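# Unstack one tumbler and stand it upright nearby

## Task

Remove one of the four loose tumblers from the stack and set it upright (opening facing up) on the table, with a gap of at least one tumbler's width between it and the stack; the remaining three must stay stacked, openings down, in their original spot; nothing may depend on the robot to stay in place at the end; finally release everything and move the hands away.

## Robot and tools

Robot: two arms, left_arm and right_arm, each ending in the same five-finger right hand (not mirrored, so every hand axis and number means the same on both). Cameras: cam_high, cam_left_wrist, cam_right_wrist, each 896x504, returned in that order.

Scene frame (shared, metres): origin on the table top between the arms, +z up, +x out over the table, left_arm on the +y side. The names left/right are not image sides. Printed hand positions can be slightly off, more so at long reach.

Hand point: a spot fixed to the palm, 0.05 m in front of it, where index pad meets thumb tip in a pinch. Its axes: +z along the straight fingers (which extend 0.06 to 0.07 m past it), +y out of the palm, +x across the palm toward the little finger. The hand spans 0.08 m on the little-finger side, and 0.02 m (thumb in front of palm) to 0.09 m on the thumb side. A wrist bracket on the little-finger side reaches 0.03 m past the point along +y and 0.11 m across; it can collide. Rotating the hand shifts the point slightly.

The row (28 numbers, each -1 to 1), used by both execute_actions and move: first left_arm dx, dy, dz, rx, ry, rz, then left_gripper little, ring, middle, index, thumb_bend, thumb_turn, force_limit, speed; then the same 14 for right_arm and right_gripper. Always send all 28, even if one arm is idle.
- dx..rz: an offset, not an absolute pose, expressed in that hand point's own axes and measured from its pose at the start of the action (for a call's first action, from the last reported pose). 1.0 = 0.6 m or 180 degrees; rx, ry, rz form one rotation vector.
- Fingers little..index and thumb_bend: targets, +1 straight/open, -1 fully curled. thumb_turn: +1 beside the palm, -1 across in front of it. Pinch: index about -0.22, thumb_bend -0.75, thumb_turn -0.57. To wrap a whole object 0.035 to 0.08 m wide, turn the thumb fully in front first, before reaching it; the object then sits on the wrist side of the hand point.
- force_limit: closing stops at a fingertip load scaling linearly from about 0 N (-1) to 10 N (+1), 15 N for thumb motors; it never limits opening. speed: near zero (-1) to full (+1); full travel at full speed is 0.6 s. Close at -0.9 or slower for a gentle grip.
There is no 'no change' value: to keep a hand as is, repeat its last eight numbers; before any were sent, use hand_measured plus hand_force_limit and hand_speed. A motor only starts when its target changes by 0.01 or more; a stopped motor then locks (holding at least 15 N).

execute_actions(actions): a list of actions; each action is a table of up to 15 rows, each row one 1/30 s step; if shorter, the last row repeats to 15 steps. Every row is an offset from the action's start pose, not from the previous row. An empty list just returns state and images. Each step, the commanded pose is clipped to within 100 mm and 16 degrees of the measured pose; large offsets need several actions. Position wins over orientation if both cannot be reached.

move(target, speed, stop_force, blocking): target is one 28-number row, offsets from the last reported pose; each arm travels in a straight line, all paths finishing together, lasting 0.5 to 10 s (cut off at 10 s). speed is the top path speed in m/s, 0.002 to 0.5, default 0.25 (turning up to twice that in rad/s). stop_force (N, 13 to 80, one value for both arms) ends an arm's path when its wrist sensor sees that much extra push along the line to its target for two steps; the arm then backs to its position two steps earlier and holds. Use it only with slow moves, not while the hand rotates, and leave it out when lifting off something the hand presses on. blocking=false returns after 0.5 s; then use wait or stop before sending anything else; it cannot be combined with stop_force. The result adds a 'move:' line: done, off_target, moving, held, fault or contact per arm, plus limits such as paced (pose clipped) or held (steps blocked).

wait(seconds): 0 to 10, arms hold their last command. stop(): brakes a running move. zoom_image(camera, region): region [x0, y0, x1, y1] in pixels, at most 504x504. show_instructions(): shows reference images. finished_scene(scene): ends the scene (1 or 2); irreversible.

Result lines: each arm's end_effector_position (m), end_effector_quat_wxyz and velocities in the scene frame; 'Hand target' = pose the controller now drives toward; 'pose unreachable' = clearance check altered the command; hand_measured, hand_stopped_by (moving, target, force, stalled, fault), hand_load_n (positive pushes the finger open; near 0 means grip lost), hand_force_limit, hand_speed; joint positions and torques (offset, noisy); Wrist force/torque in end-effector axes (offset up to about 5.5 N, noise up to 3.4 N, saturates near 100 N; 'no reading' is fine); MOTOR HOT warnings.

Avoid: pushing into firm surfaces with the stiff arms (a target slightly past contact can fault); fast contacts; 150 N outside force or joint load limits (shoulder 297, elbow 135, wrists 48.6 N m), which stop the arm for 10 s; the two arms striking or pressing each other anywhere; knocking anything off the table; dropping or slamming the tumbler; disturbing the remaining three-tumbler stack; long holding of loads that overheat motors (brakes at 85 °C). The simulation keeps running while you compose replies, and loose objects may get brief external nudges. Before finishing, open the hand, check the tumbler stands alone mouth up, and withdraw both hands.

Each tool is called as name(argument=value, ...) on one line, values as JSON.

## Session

execute_actions(actions=[])

Scene clock: 0.00 s.
left_arm: end_effector_position=(-0.1742, +1.1220, +0.5431) hand_measured=(+1.000, +1.000, +1.000, +1.000, +1.000, +1.000) hand_load_n=(+0.0, +0.0, +0.0, +0.0, +0.0, +0.0) hand_stopped_by=(target, target, target, target, target, target) hand_force_limit=0.00 hand_speed=-0.80 end_effector_quat_wxyz=(-0.052, +0.801, -0.597, +0.015) end_effector_velocity=(-0.000, -0.000, +0.000) end_effector_angular_velocity=(-0.001, +0.000, +0.000) | right_arm: end_effector_position=(+0.1245, -1.0944, +0.5463) hand_measured=(+1.000, +1.000, +1.000, +1.000, +1.000, +1.000) hand_load_n=(+0.0, +0.0, +0.0, +0.0, +0.0, +0.0) hand_stopped_by=(target, target, target, target, target, target) hand_force_limit=0.00 hand_speed=-0.80 end_effector_quat_wxyz=(-0.065, +0.740, +0.667, +0.058) end_effector_velocity=(-0.000, +0.000, +0.001) end_effector_angular_velocity=(-0.001, +0.000, -0.001)
Joint positions: left_arm=[ 1.466 -1.496  1.446  1.564  1.663 -1.772] | right_arm=[-1.856 -1.516  1.51   1.742  1.631 -1.804]
Joint velocities: left_arm=[ 0.    -0.    -0.     0.001 -0.    -0.   ] | right_arm=[-0.001 -0.001 -0.002  0.002 -0.    -0.   ]
Joint torques (N m, as the arm reports them, + toward a larger angle): no reading
Wrist force (N, on the end effector, along its own x y z axes, offset not removed): no reading
Wrist torque (N m, same axes, about the end effector's origin, offset not removed): no reading
Hand target (left_arm): -0.174, +1.122, +0.543; -0.052, +0.801, -0.597, +0.015
Hand target (right_arm): +0.125, -1.094, +0.546; -0.065, +0.740, +0.667, +0.058

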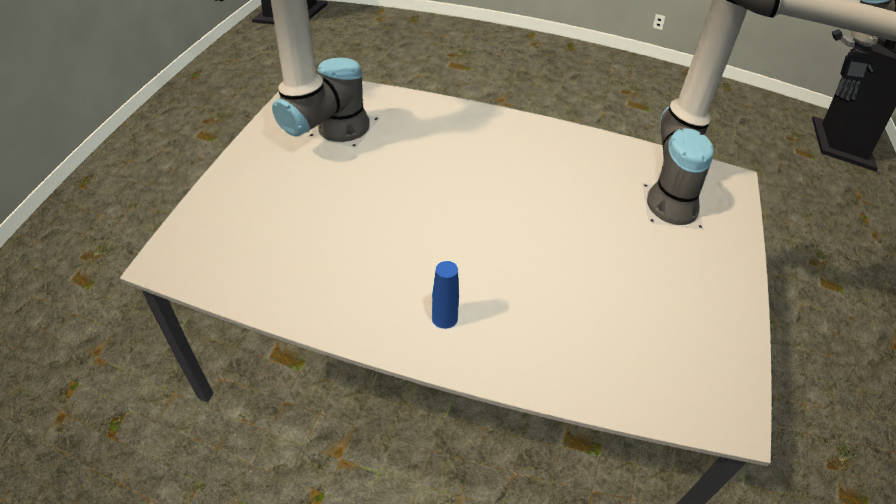

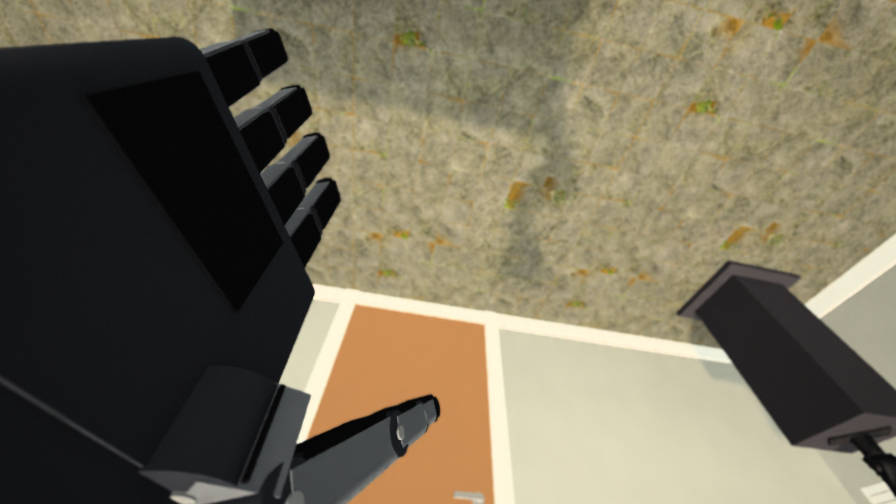

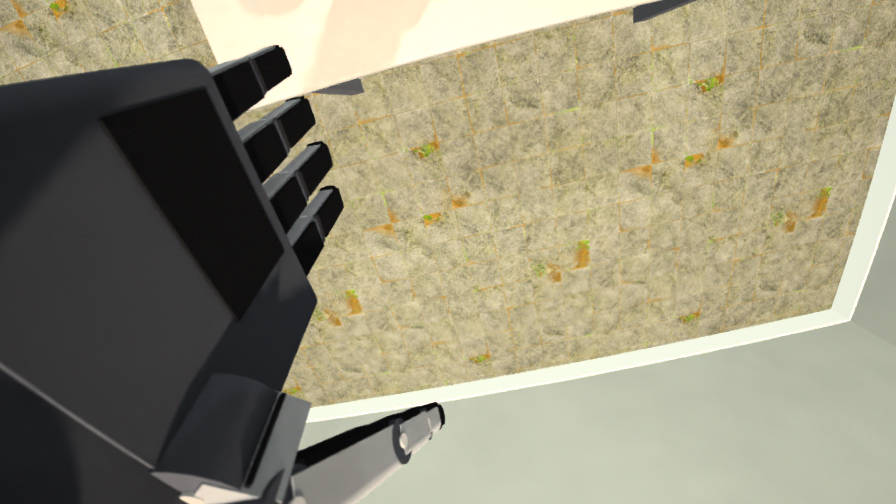

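zoom_image(camera="cam_high", region=[390, 235, 510, 345])

Region (390, 235, 510, 345) of cam_high's 896x504 image, scaled by 4.200, with more detail than that image has; it fills the top 462 rows of this view, and the rest is white.

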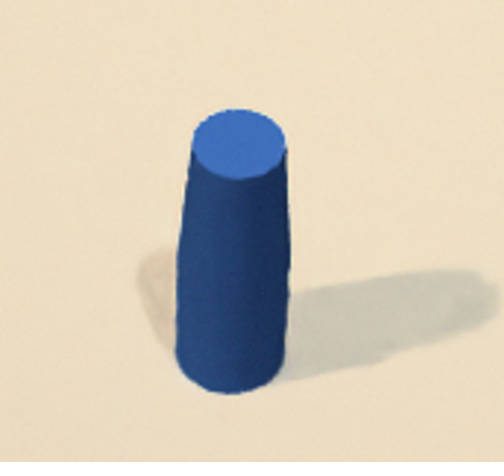

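move(target=[0,0,0,0,0,0,1,1,1,1,1,1,0,-0.8, 0.6993,0.8753,0.3533,-0.1271,-0.302,-0.3331,1,1,1,1,1,-1,0,0.3], speed=0.5)

Scene clock: 16.17 s.
left_arm: end_effector_position=(-0.1742, +1.1220, +0.5431) hand_measured=(+1.000, +1.000, +1.000, +1.000, +1.000, +1.000) hand_load_n=(+0.0, +0.0, +0.0, +0.0, +0.0, +0.0) hand_stopped_by=(target, target, target, target, target, target) hand_force_limit=0.00 hand_speed=-0.80 end_effector_quat_wxyz=(-0.052, +0.801, -0.597, +0.015) end_effector_velocity=(+0.000, +0.000, +0.000) end_effector_angular_velocity=(+0.001, +0.000, -0.000) | right_arm: end_effector_position=(+0.6915, -0.7011, +0.4007) hand_measured=(+1.000, +1.000, +1.000, +1.000, +1.000, -1.000) hand_load_n=(+0.0, +0.0, +0.0, +0.0, +0.0, +0.0) hand_stopped_by=(target, target, target, target, target, target) hand_force_limit=0.00 hand_speed=0.30 end_effector_quat_wxyz=(+0.403, +0.268, +0.866, -0.126) end_effector_velocity=(+0.002, -0.001, -0.000) end_effector_angular_velocity=(-0.005, +0.001, -0.005)
Joint positions: left_arm=[ 1.466 -1.496  1.446  1.564  1.663 -1.772] | right_arm=[-0.474 -1.749  2.002  0.447  1.626 -1.527]
Joint velocities: left_arm=[-0. -0.  0. -0.  0. -0.] | right_arm=[ 0.005  0.004 -0.003 -0.002  0.011  0.003]
Joint torques (N m, as the arm reports them, + toward a larger angle): left_arm=[  1.46 -44.74 -39.42   3.05   0.02   0.47] | right_arm=[ 10.07  -8.31 -49.87  -2.21   3.87   4.36]
Wrist force (N, on the end effector, along its own x y z axes, offset not removed): left_arm=[-1.3 -1.2 -2.2] | right_arm=[0.6 -0.4 6.9]
Wrist torque (N m, same axes, about the end effector's origin, offset not removed): left_arm=[0.10 0.39 -0.03] | right_arm=[-0.43 -0.47 -0.02]
Hand target (left_arm): -0.174, +1.122, +0.543; -0.052, +0.801, -0.597, +0.015
Hand target (right_arm): +0.692, -0.701, +0.401; +0.403, +0.268, +0.866, -0.126
Off the commanded pose (left_arm): 0.000 m, 0 deg.
Off the commanded pose (right_arm): 0.002 m, 0 deg.
move: done; limits=paced

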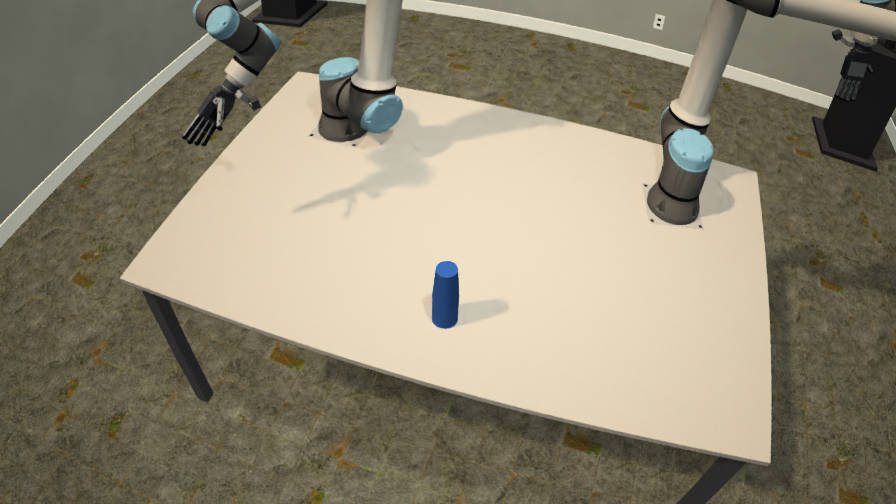

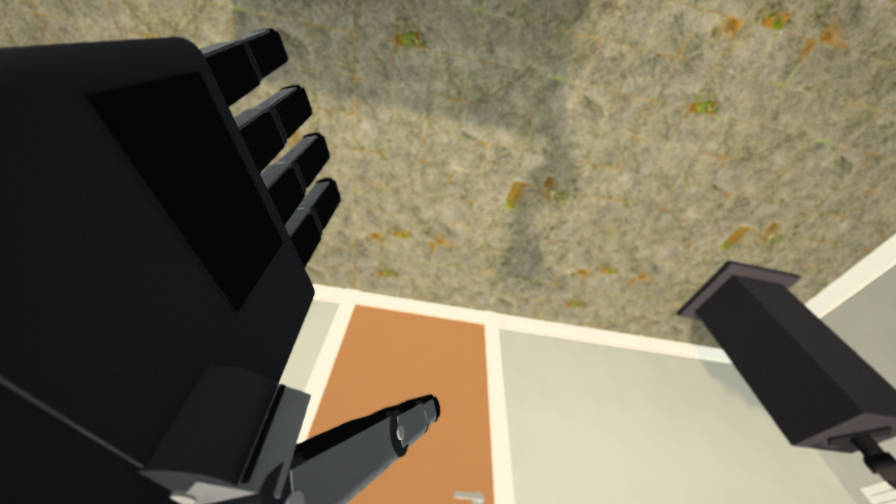

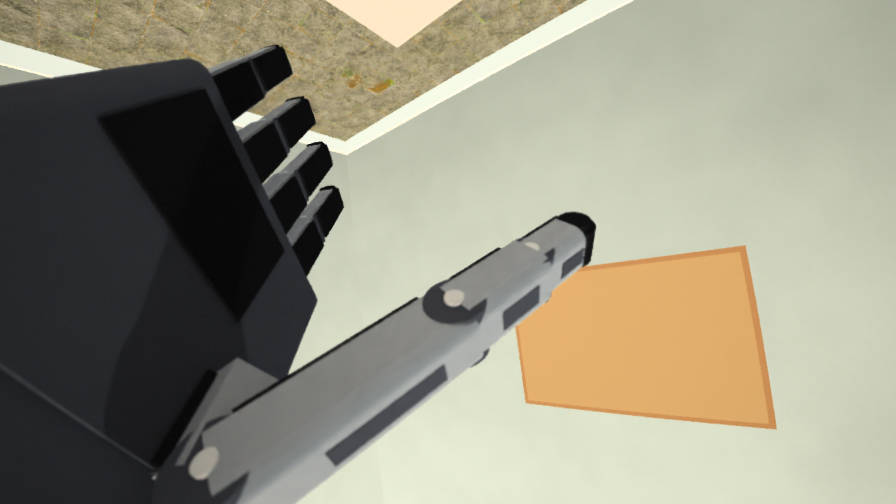

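move(target=[0,0,0,0,0,0,1,1,1,1,1,1,0,-0.8, 0.7117,0.9935,-0.2213,-0.1837,-0.2159,-0.0662,1,1,1,1,1,-1,0,0.3], speed=0.5)

Scene clock: 22.40 s.
left_arm: end_effector_position=(-0.1742, +1.1220, +0.5431) hand_measured=(+1.000, +1.000, +1.000, +1.000, +1.000, +1.000) hand_load_n=(+0.0, +0.0, +0.0, +0.0, +0.0, +0.0) hand_stopped_by=(target, target, target, target, target, target) hand_force_limit=0.00 hand_speed=-0.80 end_effector_quat_wxyz=(-0.052, +0.801, -0.597, +0.015) end_effector_velocity=(+0.000, +0.000, -0.000) end_effector_angular_velocity=(-0.000, -0.000, +0.000) | right_arm: end_effector_position=(+0.7183, +0.0040, +0.1597) hand_measured=(+1.000, +1.000, +1.000, +1.000, +1.000, -1.000) hand_load_n=(+0.0, +0.0, +0.0, +0.0, +0.0, +0.0) hand_stopped_by=(target, target, target, target, target, target) hand_force_limit=0.00 hand_speed=0.30 end_effector_quat_wxyz=(+0.708, +0.001, +0.707, -0.000) end_effector_velocity=(+0.001, +0.002, -0.001) end_effector_angular_velocity=(-0.001, -0.002, +0.001)
Joint positions: left_arm=[ 1.466 -1.496  1.446  1.564  1.663 -1.772] | right_arm=[ 0.734 -1.057  2.01  -0.955  2.25  -1.57 ]
Joint velocities: left_arm=[ 0.  0. -0. -0.  0. -0.] | right_arm=[ 0.001  0.003 -0.003 -0.003 -0.001 -0.003]
Joint torques (N m, as the arm reports them, + toward a larger angle): left_arm=[  0.79 -45.55 -39.03   2.86  -0.06   0.17] | right_arm=[  9.17 -51.2  -34.21  -4.48  -4.24  -3.73]
Wrist force (N, on the end effector, along its own x y z axes, offset not removed): left_arm=[0.9 0.7 -2.4] | right_arm=[-1.3 1.6 -6.2]
Wrist torque (N m, same axes, about the end effector's origin, offset not removed): left_arm=[0.41 -0.01 0.23] | right_arm=[0.62 0.08 0.05]
Hand target (left_arm): -0.174, +1.122, +0.543; -0.052, +0.801, -0.597, +0.015
Hand target (right_arm): +0.718, +0.004, +0.160; +0.708, +0.001, +0.706, +0.000
Off the commanded pose (left_arm): 0.000 m, 0 deg.
Off the commanded pose (right_arm): 0.002 m, 0 deg.
move: done

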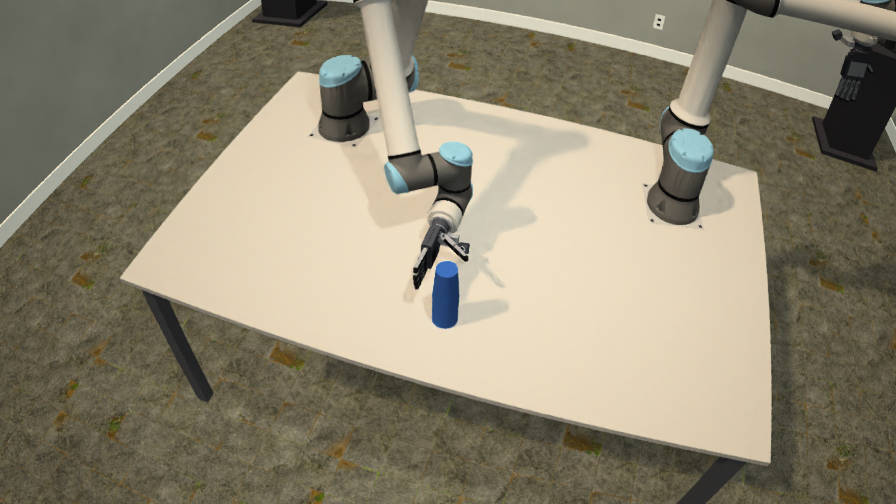

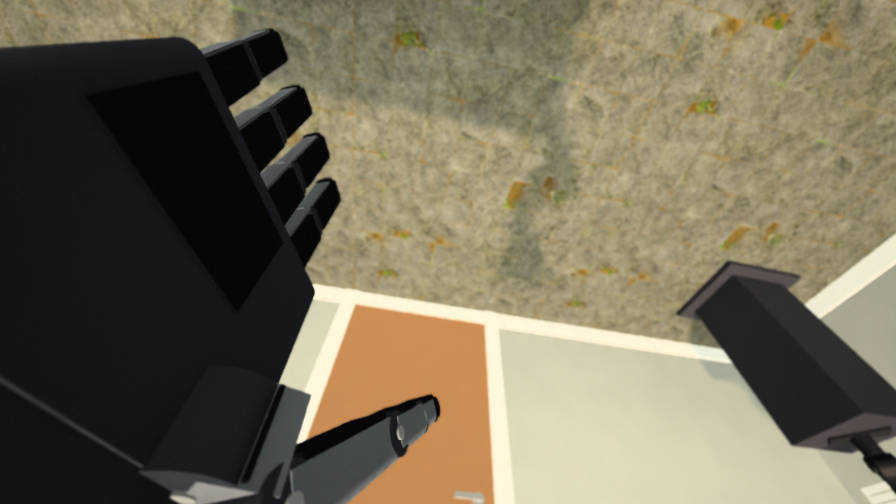

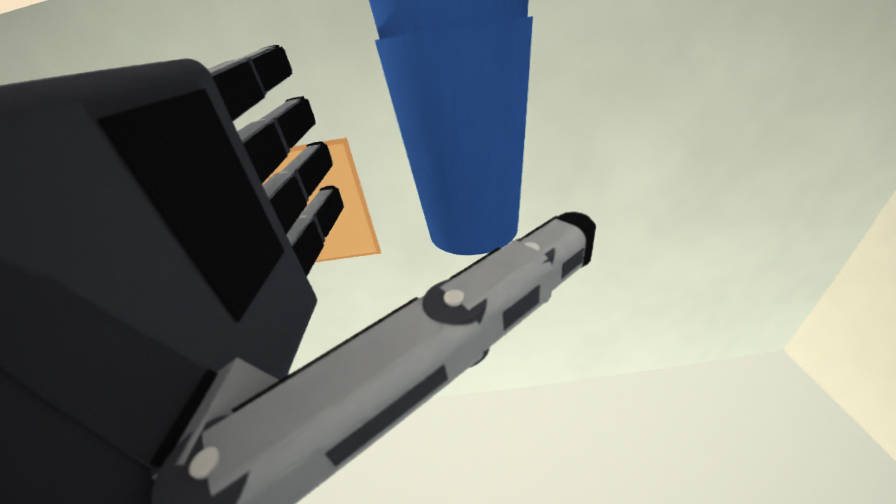

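move(target=[0,0,0,0,0,0,1,1,1,1,1,1,0,-0.8, 0.0053,0.048,0.126,0,0,0,1,1,1,1,1,-1,0,0.3], speed=0.14)

Scene clock: 28.00 s.
left_arm: end_effector_position=(-0.1742, +1.1220, +0.5431) hand_measured=(+1.000, +1.000, +1.000, +1.000, +1.000, +1.000) hand_load_n=(+0.0, +0.0, +0.0, +0.0, +0.0, +0.0) hand_stopped_by=(target, target, target, target, target, target) hand_force_limit=0.00 hand_speed=-0.80 end_effector_quat_wxyz=(-0.052, +0.801, -0.597, +0.015) end_effector_velocity=(-0.000, +0.000, -0.000) end_effector_angular_velocity=(-0.000, +0.000, +0.000) | right_arm: end_effector_position=(+0.7938, +0.0327, +0.1566) hand_measured=(+1.000, +1.000, +1.000, +1.000, +1.000, -1.000) hand_load_n=(+0.0, +0.0, +0.0, +0.0, +0.0, +0.0) hand_stopped_by=(target, target, target, target, target, target) hand_force_limit=0.00 hand_speed=0.30 end_effector_quat_wxyz=(+0.708, +0.001, +0.707, -0.000) end_effector_velocity=(+0.002, -0.001, -0.001) end_effector_angular_velocity=(-0.000, +0.001, -0.002)
Joint positions: left_arm=[ 1.466 -1.496  1.446  1.564  1.663 -1.772] | right_arm=[ 0.699 -0.977  1.866 -0.89   2.214 -1.57 ]
Joint velocities: left_arm=[ 0.  0. -0. -0. -0. -0.] | right_arm=[-0.002  0.002 -0.002  0.     0.     0.001]
Joint torques (N m, as the arm reports them, + toward a larger angle): left_arm=[  0.82 -46.48 -39.5    3.09  -0.07   0.27] | right_arm=[ -8.55 -61.39 -37.6    0.87  -4.33   3.98]
Wrist force (N, on the end effector, along its own x y z axes, offset not removed): left_arm=[-0.5 -1.5 -1.0] | right_arm=[-0.4 -1.2 0.7]
Wrist torque (N m, same axes, about the end effector's origin, offset not removed): left_arm=[-0.03 0.16 -0.08] | right_arm=[-0.14 -0.14 -0.23]
Hand target (left_arm): -0.174, +1.122, +0.543; -0.052, +0.801, -0.597, +0.015
Hand target (right_arm): +0.794, +0.033, +0.157; +0.708, +0.001, +0.707, -0.000
Off the commanded pose (left_arm): 0.000 m, 0 deg.
Off the commanded pose (right_arm): 0.000 m, 0 deg.
move: done

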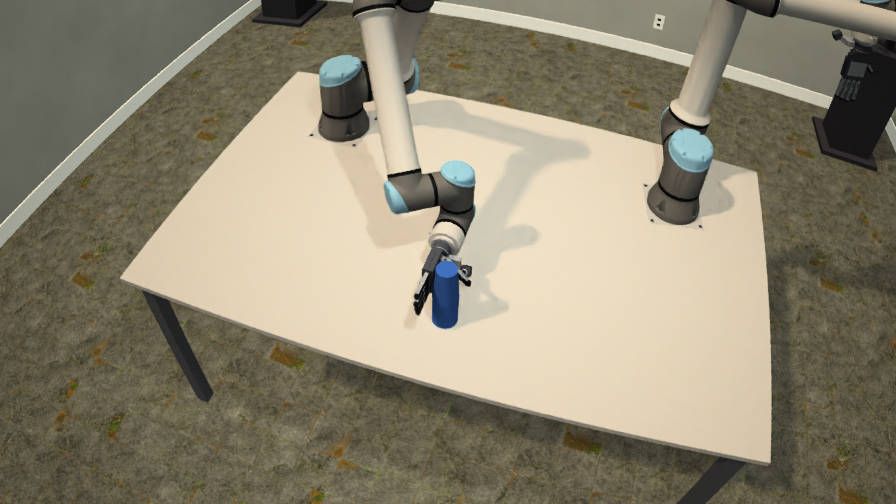

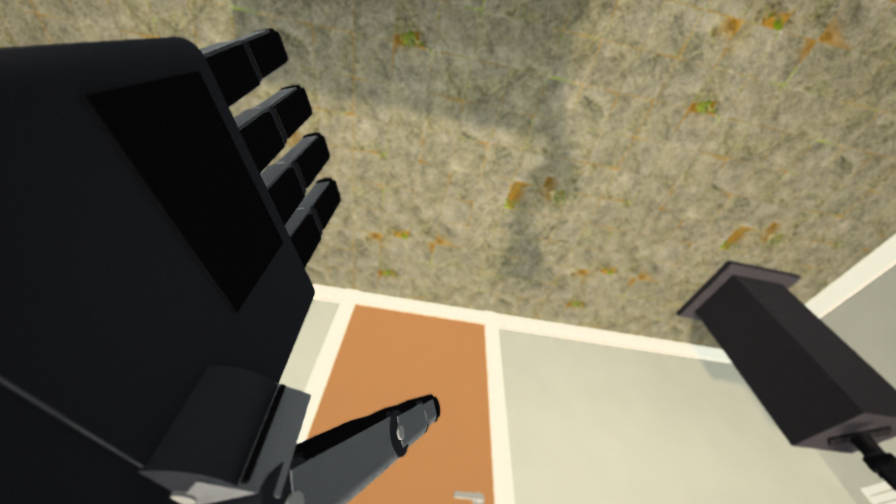

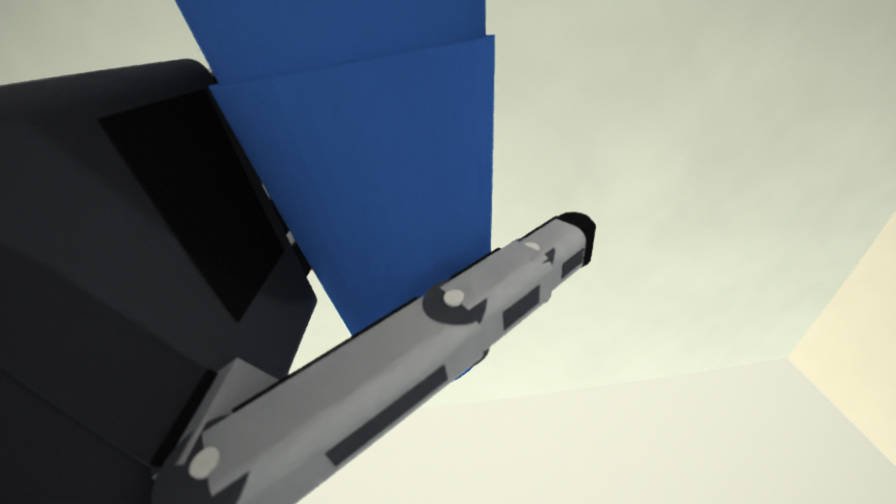

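execute_actions(actions=[[[0,0,0,0,0,0,1,1,1,1,1,1,0,-0.8, 0,0,0,0,0,0,1,0.2,0.15,0.11,0.65,-1,-0.88,0.4]],[[0,0,0,0,0,0,1,1,1,1,1,1,0,-0.8, 0,0,0,0,0,0,1,-0.5,-0.5,-0.5,-0.5,-1,-0.88,-0.8]]])

Scene clock: 33.57 s.
left_arm: end_effector_position=(-0.1742, +1.1220, +0.5431) hand_measured=(+1.000, +1.000, +1.000, +1.000, +1.000, +1.000) hand_load_n=(+0.0, +0.0, +0.0, +0.0, +0.0, +0.0) hand_stopped_by=(target, target, target, target, target, target) hand_force_limit=0.00 hand_speed=-0.80 end_effector_quat_wxyz=(-0.052, +0.801, -0.597, +0.015) end_effector_velocity=(+0.000, +0.000, -0.000) end_effector_angular_velocity=(-0.000, +0.000, -0.000) | right_arm: end_effector_position=(+0.7938, +0.0327, +0.1565) hand_measured=(+1.000, +0.068, +0.030, -0.010, +0.590, -1.000) hand_load_n=(+0.0, +1.0, +0.5, +1.5, +2.0, +0.0) hand_stopped_by=(target, force, force, force, force, target) hand_force_limit=-0.88 hand_speed=-0.80 end_effector_quat_wxyz=(+0.708, +0.001, +0.707, -0.000) end_effector_velocity=(-0.000, -0.000, +0.000) end_effector_angular_velocity=(-0.000, +0.000, -0.000)
Joint positions: left_arm=[ 1.466 -1.496  1.446  1.564  1.663 -1.772] | right_arm=[ 0.699 -0.977  1.865 -0.89   2.214 -1.57 ]
Joint velocities: left_arm=[-0.  0. -0.  0. -0.  0.] | right_arm=[ 0.    -0.     0.    -0.     0.001  0.   ]
Joint torques (N m, as the arm reports them, + toward a larger angle): left_arm=[  0.38 -46.57 -39.27   2.96   0.06   0.45] | right_arm=[  1.73 -82.89 -25.76  -3.22  -1.35   0.37]
Wrist force (N, on the end effector, along its own x y z axes, offset not removed): left_arm=[-1.5 0.7 -0.4] | right_arm=[2.2 -2.9 1.0]
Wrist torque (N m, same axes, about the end effector's origin, offset not removed): left_arm=[0.28 0.28 0.04] | right_arm=[-0.43 -0.44 -0.19]
Hand target (left_arm): -0.174, +1.122, +0.543; -0.052, +0.801, -0.597, +0.015
Hand target (right_arm): +0.794, +0.033, +0.156; +0.708, +0.001, +0.707, -0.000
Off the commanded pose (left_arm): 0.000 m, 0 deg.
Off the commanded pose (right_arm): 0.000 m, 0 deg.

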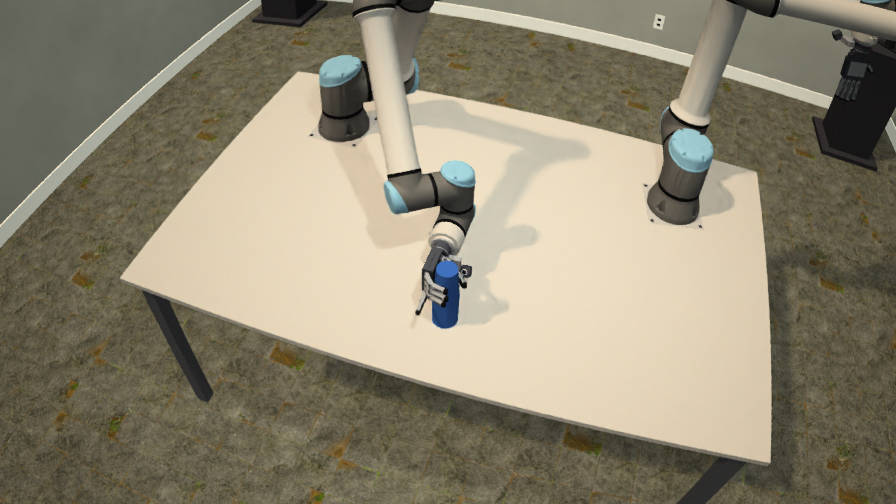

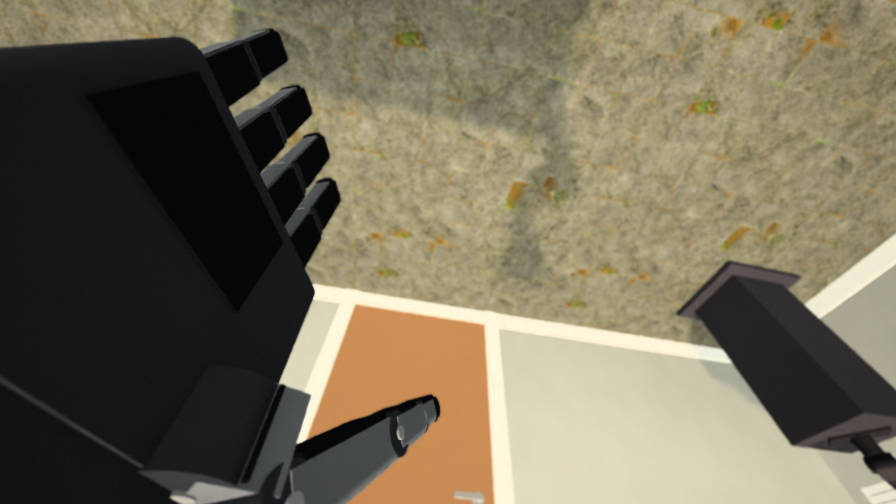

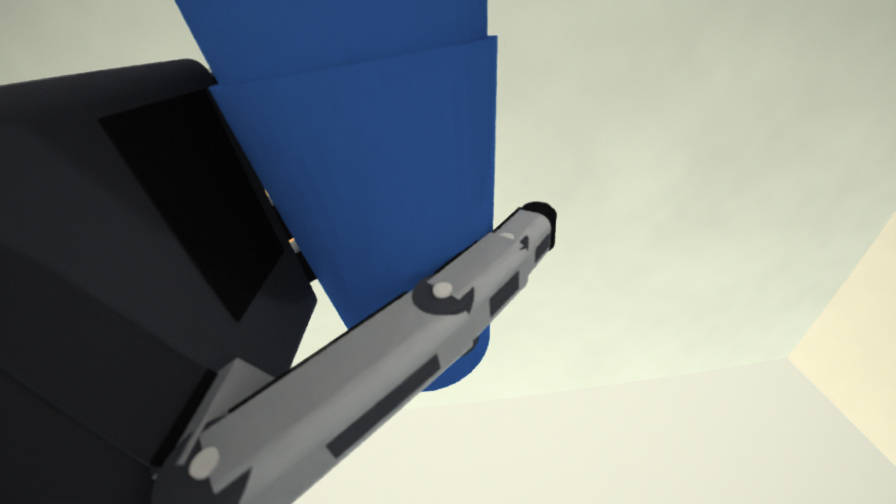

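execute_actions(actions=[[[0,0,0,0,0,0,1,1,1,1,1,1,0,-0.8, 0,0,0,0,0,0,1,-0.5,-0.6,-0.6,-0.6,-1,-0.1,-0.85]]])

move(target=[0,0,0,0,0,0,1,1,1,1,1,1,0,-0.8, -0.06,0,0.002,0,0,0,1,-0.5,-0.6,-0.6,-0.6,-1,-0.1,-0.85], speed=0.08)

Scene clock: 35.67 s.
left_arm: end_effector_position=(-0.1742, +1.1220, +0.5431) hand_measured=(+1.000, +1.000, +1.000, +1.000, +1.000, +1.000) hand_load_n=(+0.0, +0.0, +0.0, +0.0, +0.0, +0.0) hand_stopped_by=(target, target, target, target, target, target) hand_force_limit=0.00 hand_speed=-0.80 end_effector_quat_wxyz=(-0.052, +0.801, -0.597, +0.015) end_effector_velocity=(+0.000, +0.000, -0.000) end_effector_angular_velocity=(-0.001, -0.000, -0.001) | right_arm: end_effector_position=(+0.7938, +0.0327, +0.1565) hand_measured=(+1.000, +0.068, -0.002, -0.034, +0.582, -1.000) hand_load_n=(+0.0, +0.0, +5.0, +4.5, +7.5, +0.5) hand_stopped_by=(target, force, force, force, force, target) hand_force_limit=-0.10 hand_speed=-0.85 end_effector_quat_wxyz=(+0.708, +0.001, +0.707, -0.000) end_effector_velocity=(+0.001, +0.001, +0.001) end_effector_angular_velocity=(+0.001, -0.001, +0.000)
Joint positions: left_arm=[ 1.466 -1.496  1.446  1.564  1.663 -1.772] | right_arm=[ 0.699 -0.977  1.865 -0.89   2.214 -1.57 ]
Joint velocities: left_arm=[-0.001  0.001  0.     0.     0.    -0.   ] | right_arm=[ 0.    -0.    -0.002  0.001  0.     0.   ]
Joint torques (N m, as the arm reports them, + toward a larger angle): left_arm=[  0.78 -45.05 -39.64   2.84  -0.04   0.43] | right_arm=[  1.02 -83.87 -30.89  -0.74  -1.42   0.31]
Wrist force (N, on the end effector, along its own x y z axes, offset not removed): left_arm=[-0.9 -1.0 -0.5] | right_arm=[1.8 2.7 0.8]
Wrist torque (N m, same axes, about the end effector's origin, offset not removed): left_arm=[-0.03 0.15 0.06] | right_arm=[0.41 -0.50 0.07]
Hand target (left_arm): -0.174, +1.122, +0.543; -0.052, +0.801, -0.597, +0.015
Hand target (right_arm): +0.794, +0.033, +0.156; +0.708, +0.001, +0.707, -0.000
Off the commanded pose (left_arm): 0.000 m, 0 deg.
Off the commanded pose (right_arm): 0.000 m, 0 deg.

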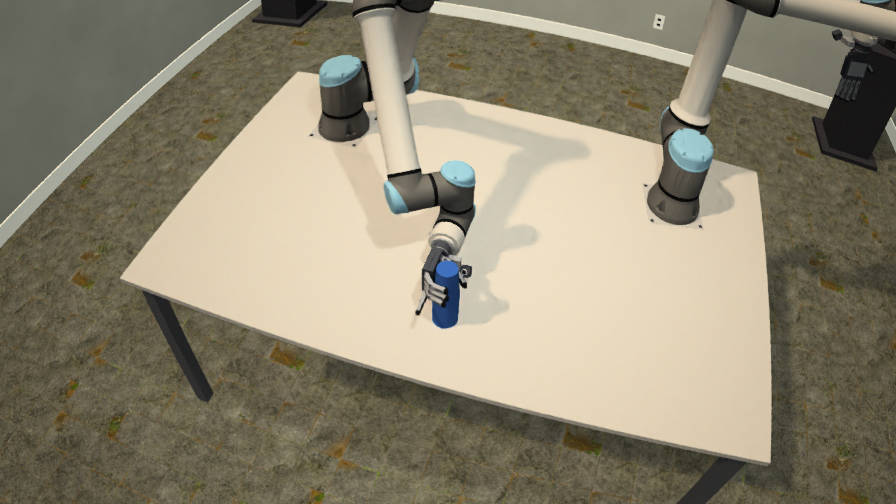

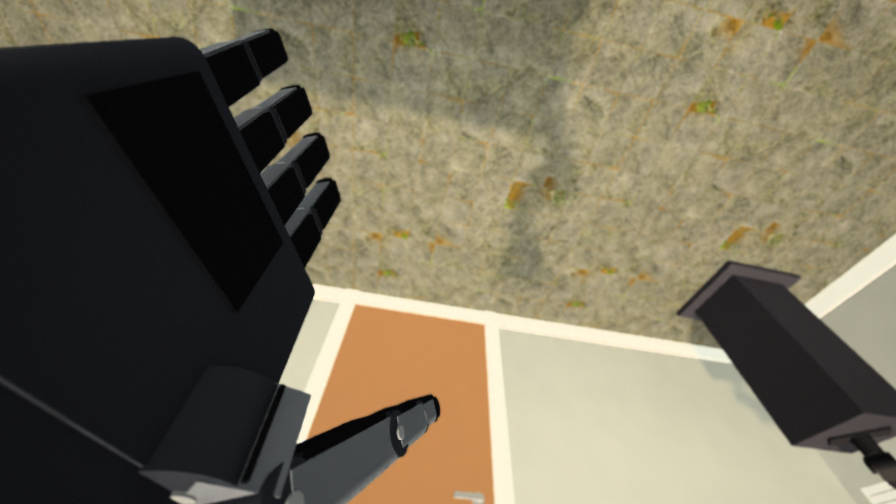

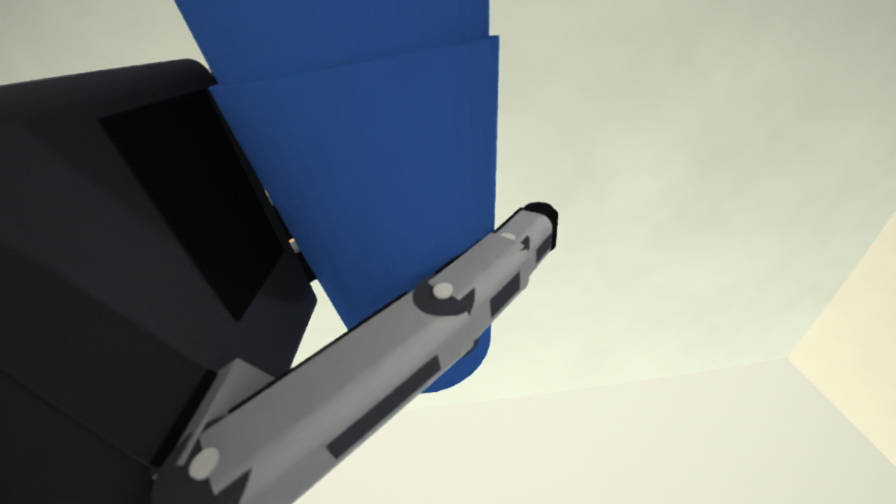

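Scene clock: 36.53 s.
left_arm: end_effector_position=(-0.1742, +1.1220, +0.5431) hand_measured=(+1.000, +1.000, +1.000, +1.000, +1.000, +1.000) hand_load_n=(+0.0, +0.0, +0.0, +0.0, +0.0, +0.0) hand_stopped_by=(target, target, target, target, target, target) hand_force_limit=0.00 hand_speed=-0.80 end_effector_quat_wxyz=(-0.052, +0.801, -0.597, +0.015) end_effector_velocity=(+0.000, +0.000, +0.000) end_effector_angular_velocity=(+0.001, +0.000, -0.000) | right_arm: end_effector_position=(+0.7950, +0.0326, +0.1923) hand_measured=(+1.000, +0.068, -0.002, -0.034, +0.582, -1.000) hand_load_n=(+0.0, +0.0, +5.0, +4.5, +7.5, +0.5) hand_stopped_by=(target, force, force, force, force, target) hand_force_limit=-0.10 hand_speed=-0.85 end_effector_quat_wxyz=(+0.708, +0.001, +0.707, -0.000) end_effector_velocity=(-0.000, +0.001, +0.003) end_effector_angular_velocity=(+0.001, -0.002, +0.001)
Joint positions: left_arm=[ 1.466 -1.496  1.446  1.564  1.663 -1.772] | right_arm=[ 0.698 -1.023  1.855 -0.834  2.213 -1.571]
Joint velocities: left_arm=[-0.    -0.001 -0.    -0.    -0.    -0.   ] | right_arm=[ 0.001 -0.003 -0.002  0.002 -0.     0.   ]
Joint torques (N m, as the arm reports them, + toward a larger angle): left_arm=[  1.83 -45.68 -39.3    3.03   0.08   0.49] | right_arm=[ -9.58 -98.28 -40.13   0.76  -4.28   0.56]
Wrist force (N, on the end effector, along its own x y z axes, offset not removed): left_arm=[-0.9 -1.9 -1.2] | right_arm=[-0.8 0.3 -0.9]
Wrist torque (N m, same axes, about the end effector's origin, offset not removed): left_arm=[-0.13 0.21 0.08] | right_arm=[0.18 0.20 -0.32]
Hand target (left_arm): -0.174, +1.122, +0.543; -0.052, +0.801, -0.597, +0.015
Hand target (right_arm): +0.795, +0.033, +0.192; +0.708, +0.001, +0.707, -0.000
Off the commanded pose (left_arm): 0.000 m, 0 deg.
Off the commanded pose (right_arm): 0.000 m, 0 deg.
move: done

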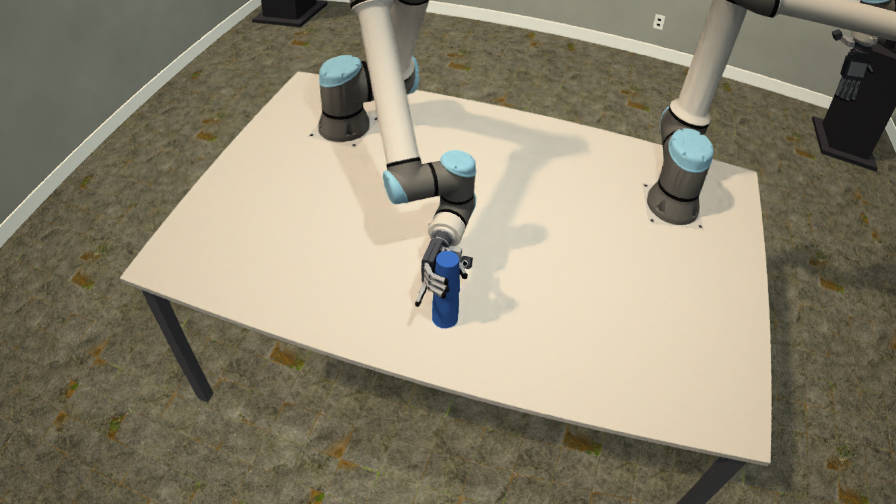

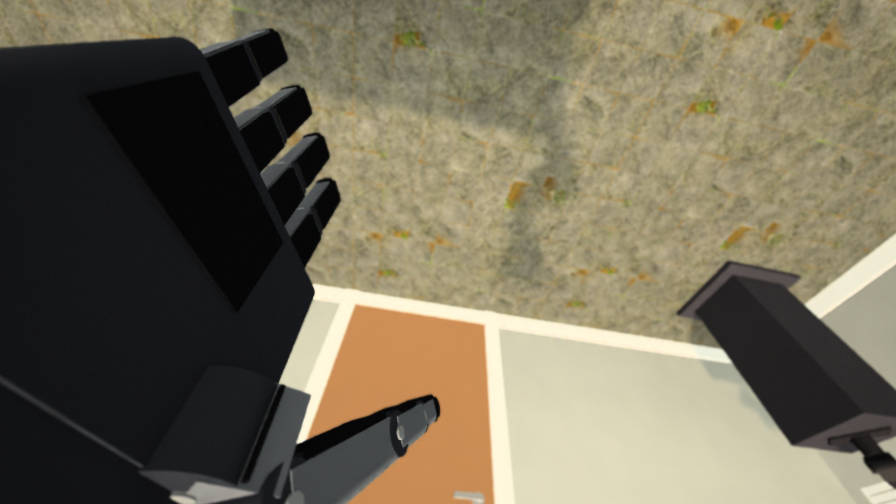

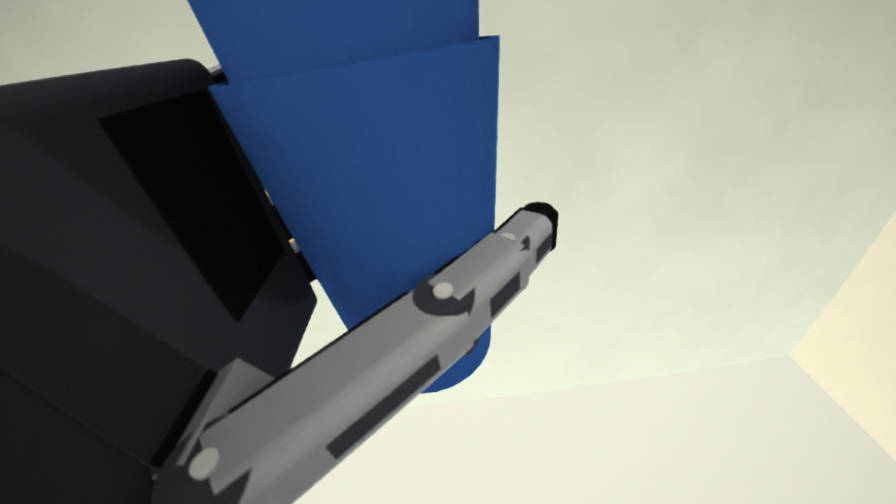

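move(target=[0,0,0,0,0,0,1,1,1,1,1,1,0,-0.8, -0.163,0,0,0,0,0,1,-0.5,-0.6,-0.6,-0.6,-1,-0.1,-0.85], speed=0.22)

move(target=[0,0,0,0,0,0,1,1,1,1,1,1,0,-0.8, 0.395,-0.755,-0.042,0,0,0.988,1,-0.5,-0.6,-0.6,-0.6,-1,-0.1,-0.85], speed=0.5)

Scene clock: 44.07 s.
left_arm: end_effector_position=(-0.1742, +1.1220, +0.5431) hand_measured=(+1.000, +1.000, +1.000, +1.000, +1.000, +1.000) hand_load_n=(+0.0, +0.0, +0.0, +0.0, +0.0, +0.0) hand_stopped_by=(target, target, target, target, target, target) hand_force_limit=0.00 hand_speed=-0.80 end_effector_quat_wxyz=(-0.052, +0.801, -0.597, +0.015) end_effector_velocity=(-0.000, -0.000, +0.000) end_effector_angular_velocity=(+0.000, +0.000, +0.000) | right_arm: end_effector_position=(+0.7949, +0.0324, +0.2899) hand_measured=(+1.000, +0.068, -0.002, -0.034, +0.582, -1.000) hand_load_n=(+0.0, +0.0, +5.0, +4.5, +7.5, +0.5) hand_stopped_by=(target, force, force, force, force, target) hand_force_limit=-0.10 hand_speed=-0.85 end_effector_quat_wxyz=(+0.708, +0.001, +0.707, -0.000) end_effector_velocity=(+0.001, -0.000, +0.002) end_effector_angular_velocity=(+0.000, +0.001, -0.001)
Joint positions: left_arm=[ 1.466 -1.496  1.446  1.564  1.663 -1.772] | right_arm=[ 0.697 -1.136  1.813 -0.678  2.213 -1.571]
Joint velocities: left_arm=[ 0.  0. -0.  0. -0.  0.] | right_arm=[-0.    -0.002 -0.002  0.006  0.     0.001]
Joint torques (N m, as the arm reports them, + toward a larger angle): left_arm=[  0.12 -46.59 -39.45   2.97   0.18   0.17] | right_arm=[ -3.89 -94.48 -45.43   0.87   2.03   3.91]
Wrist force (N, on the end effector, along its own x y z axes, offset not removed): left_arm=[-1.2 -0.5 1.1] | right_arm=[-0.6 2.6 -0.6]
Wrist torque (N m, same axes, about the end effector's origin, offset not removed): left_arm=[-0.03 0.11 0.01] | right_arm=[0.38 0.18 -0.12]
Hand target (left_arm): -0.174, +1.122, +0.543; -0.052, +0.801, -0.597, +0.015
Hand target (right_arm): +0.795, +0.032, +0.290; +0.708, +0.001, +0.707, -0.000
Off the commanded pose (left_arm): 0.000 m, 0 deg.
Off the commanded pose (right_arm): 0.000 m, 0 deg.
move: done

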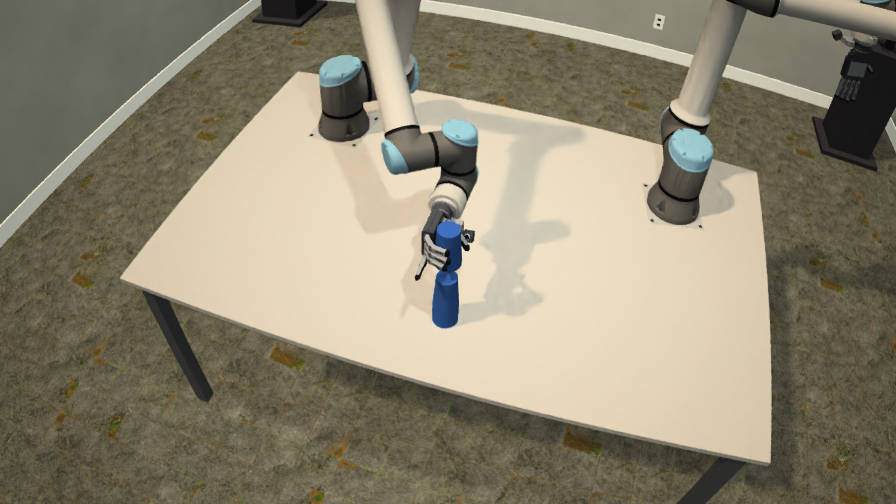

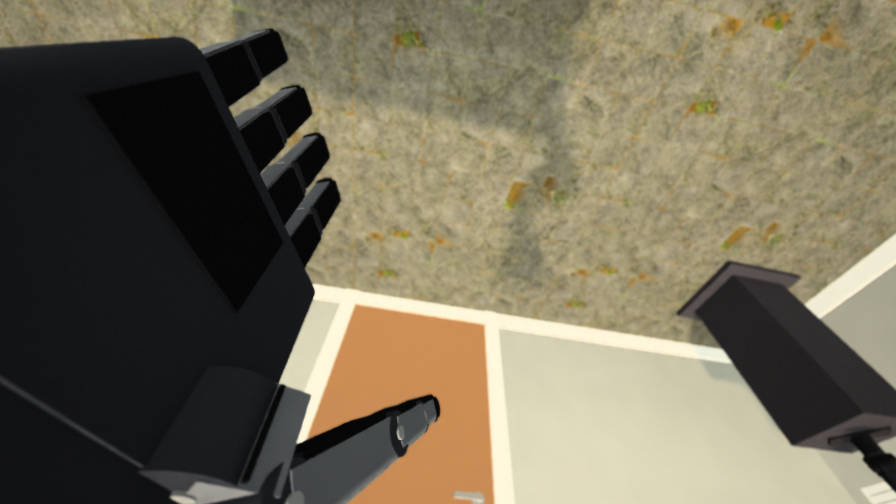

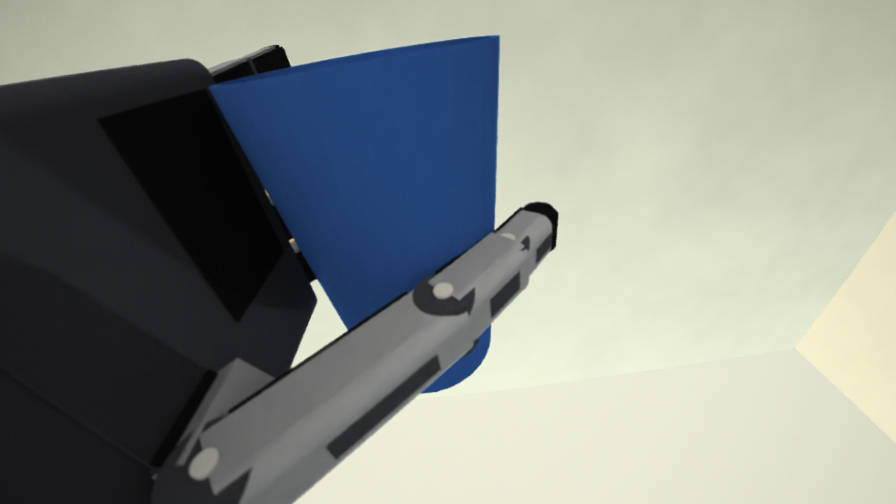

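Scene clock: 47.83 s.
left_arm: end_effector_position=(-0.1742, +1.1220, +0.5431) hand_measured=(+1.000, +1.000, +1.000, +1.000, +1.000, +1.000) hand_load_n=(+0.0, +0.0, +0.0, +0.0, +0.0, +0.0) hand_stopped_by=(target, target, target, target, target, target) hand_force_limit=0.00 hand_speed=-0.80 end_effector_quat_wxyz=(-0.052, +0.801, -0.597, +0.015) end_effector_velocity=(-0.001, -0.000, +0.000) end_effector_angular_velocity=(+0.001, +0.000, +0.001) | right_arm: end_effector_position=(+0.7699, -0.4203, +0.0520) hand_measured=(+1.000, +0.068, -0.002, -0.034, +0.582, -1.000) hand_load_n=(+0.0, +0.0, +5.0, +4.5, +7.5, +1.0) hand_stopped_by=(target, force, force, force, force, target) hand_force_limit=-0.10 hand_speed=-0.85 end_effector_quat_wxyz=(+0.014, +0.706, +0.013, +0.708) end_effector_velocity=(+0.001, -0.001, +0.000) end_effector_angular_velocity=(+0.009, -0.002, +0.002)
Joint positions: left_arm=[ 1.466 -1.496  1.446  1.564  1.663 -1.772] | right_arm=[ 0.179 -1.132  2.346 -1.215  1.695  1.533]
Joint velocities: left_arm=[ 0.001 -0.    -0.    -0.001 -0.     0.   ] | right_arm=[-0.005 -0.     0.001 -0.002 -0.007  0.008]
Joint torques (N m, as the arm reports them, + toward a larger angle): left_arm=[  0.95 -45.52 -39.62   2.9    0.09   0.4 ] | right_arm=[ -7.72 -77.8  -12.89  -5.14  -4.28   4.28]
Wrist force (N, on the end effector, along its own x y z axes, offset not removed): left_arm=[0.4 -3.2 0.1] | right_arm=[2.3 3.0 -4.4]
Wrist torque (N m, same axes, about the end effector's origin, offset not removed): left_arm=[-0.41 0.01 0.04] | right_arm=[0.80 -0.31 0.17]
Hand target (left_arm): -0.174, +1.122, +0.543; -0.052, +0.801, -0.597, +0.015
Hand target (right_arm): +0.770, -0.420, +0.052; +0.014, +0.706, +0.012, +0.708
Off the commanded pose (left_arm): 0.000 m, 0 deg.
Off the commanded pose (right_arm): 0.001 m, 0 deg.
move: done

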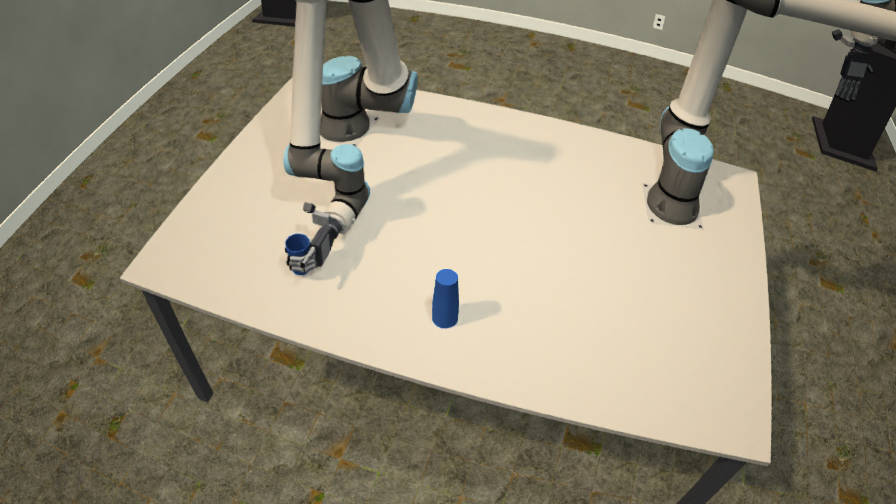

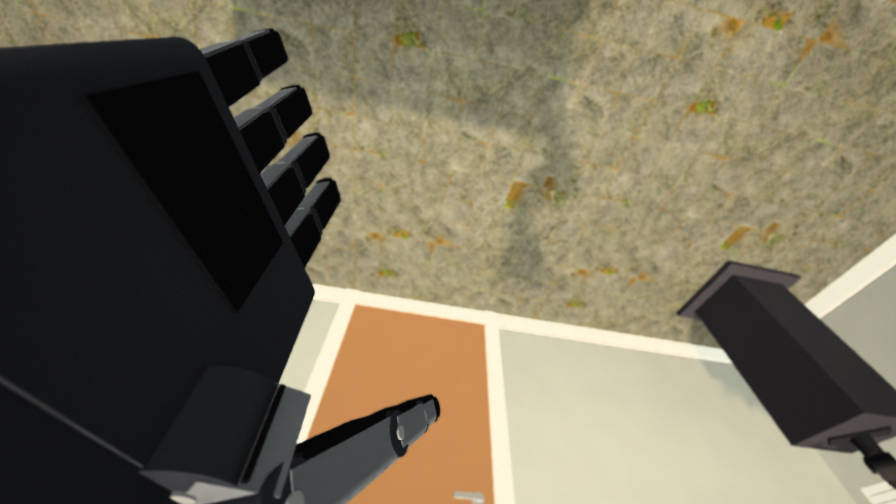

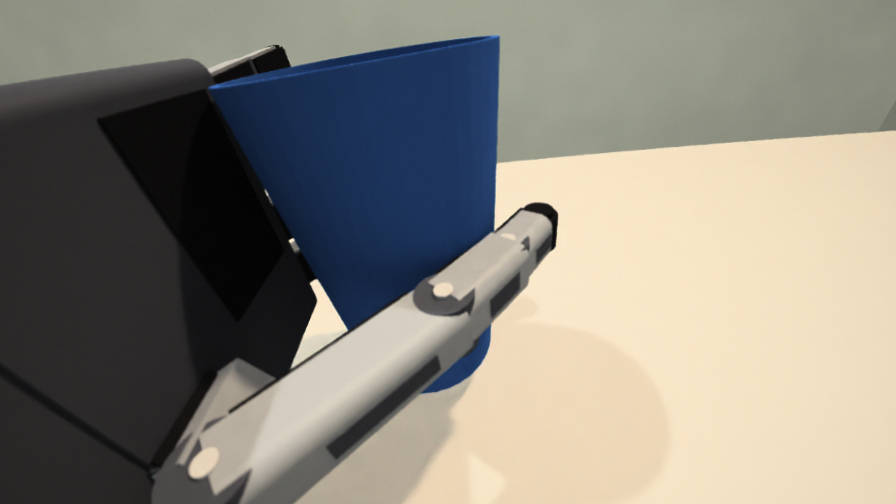

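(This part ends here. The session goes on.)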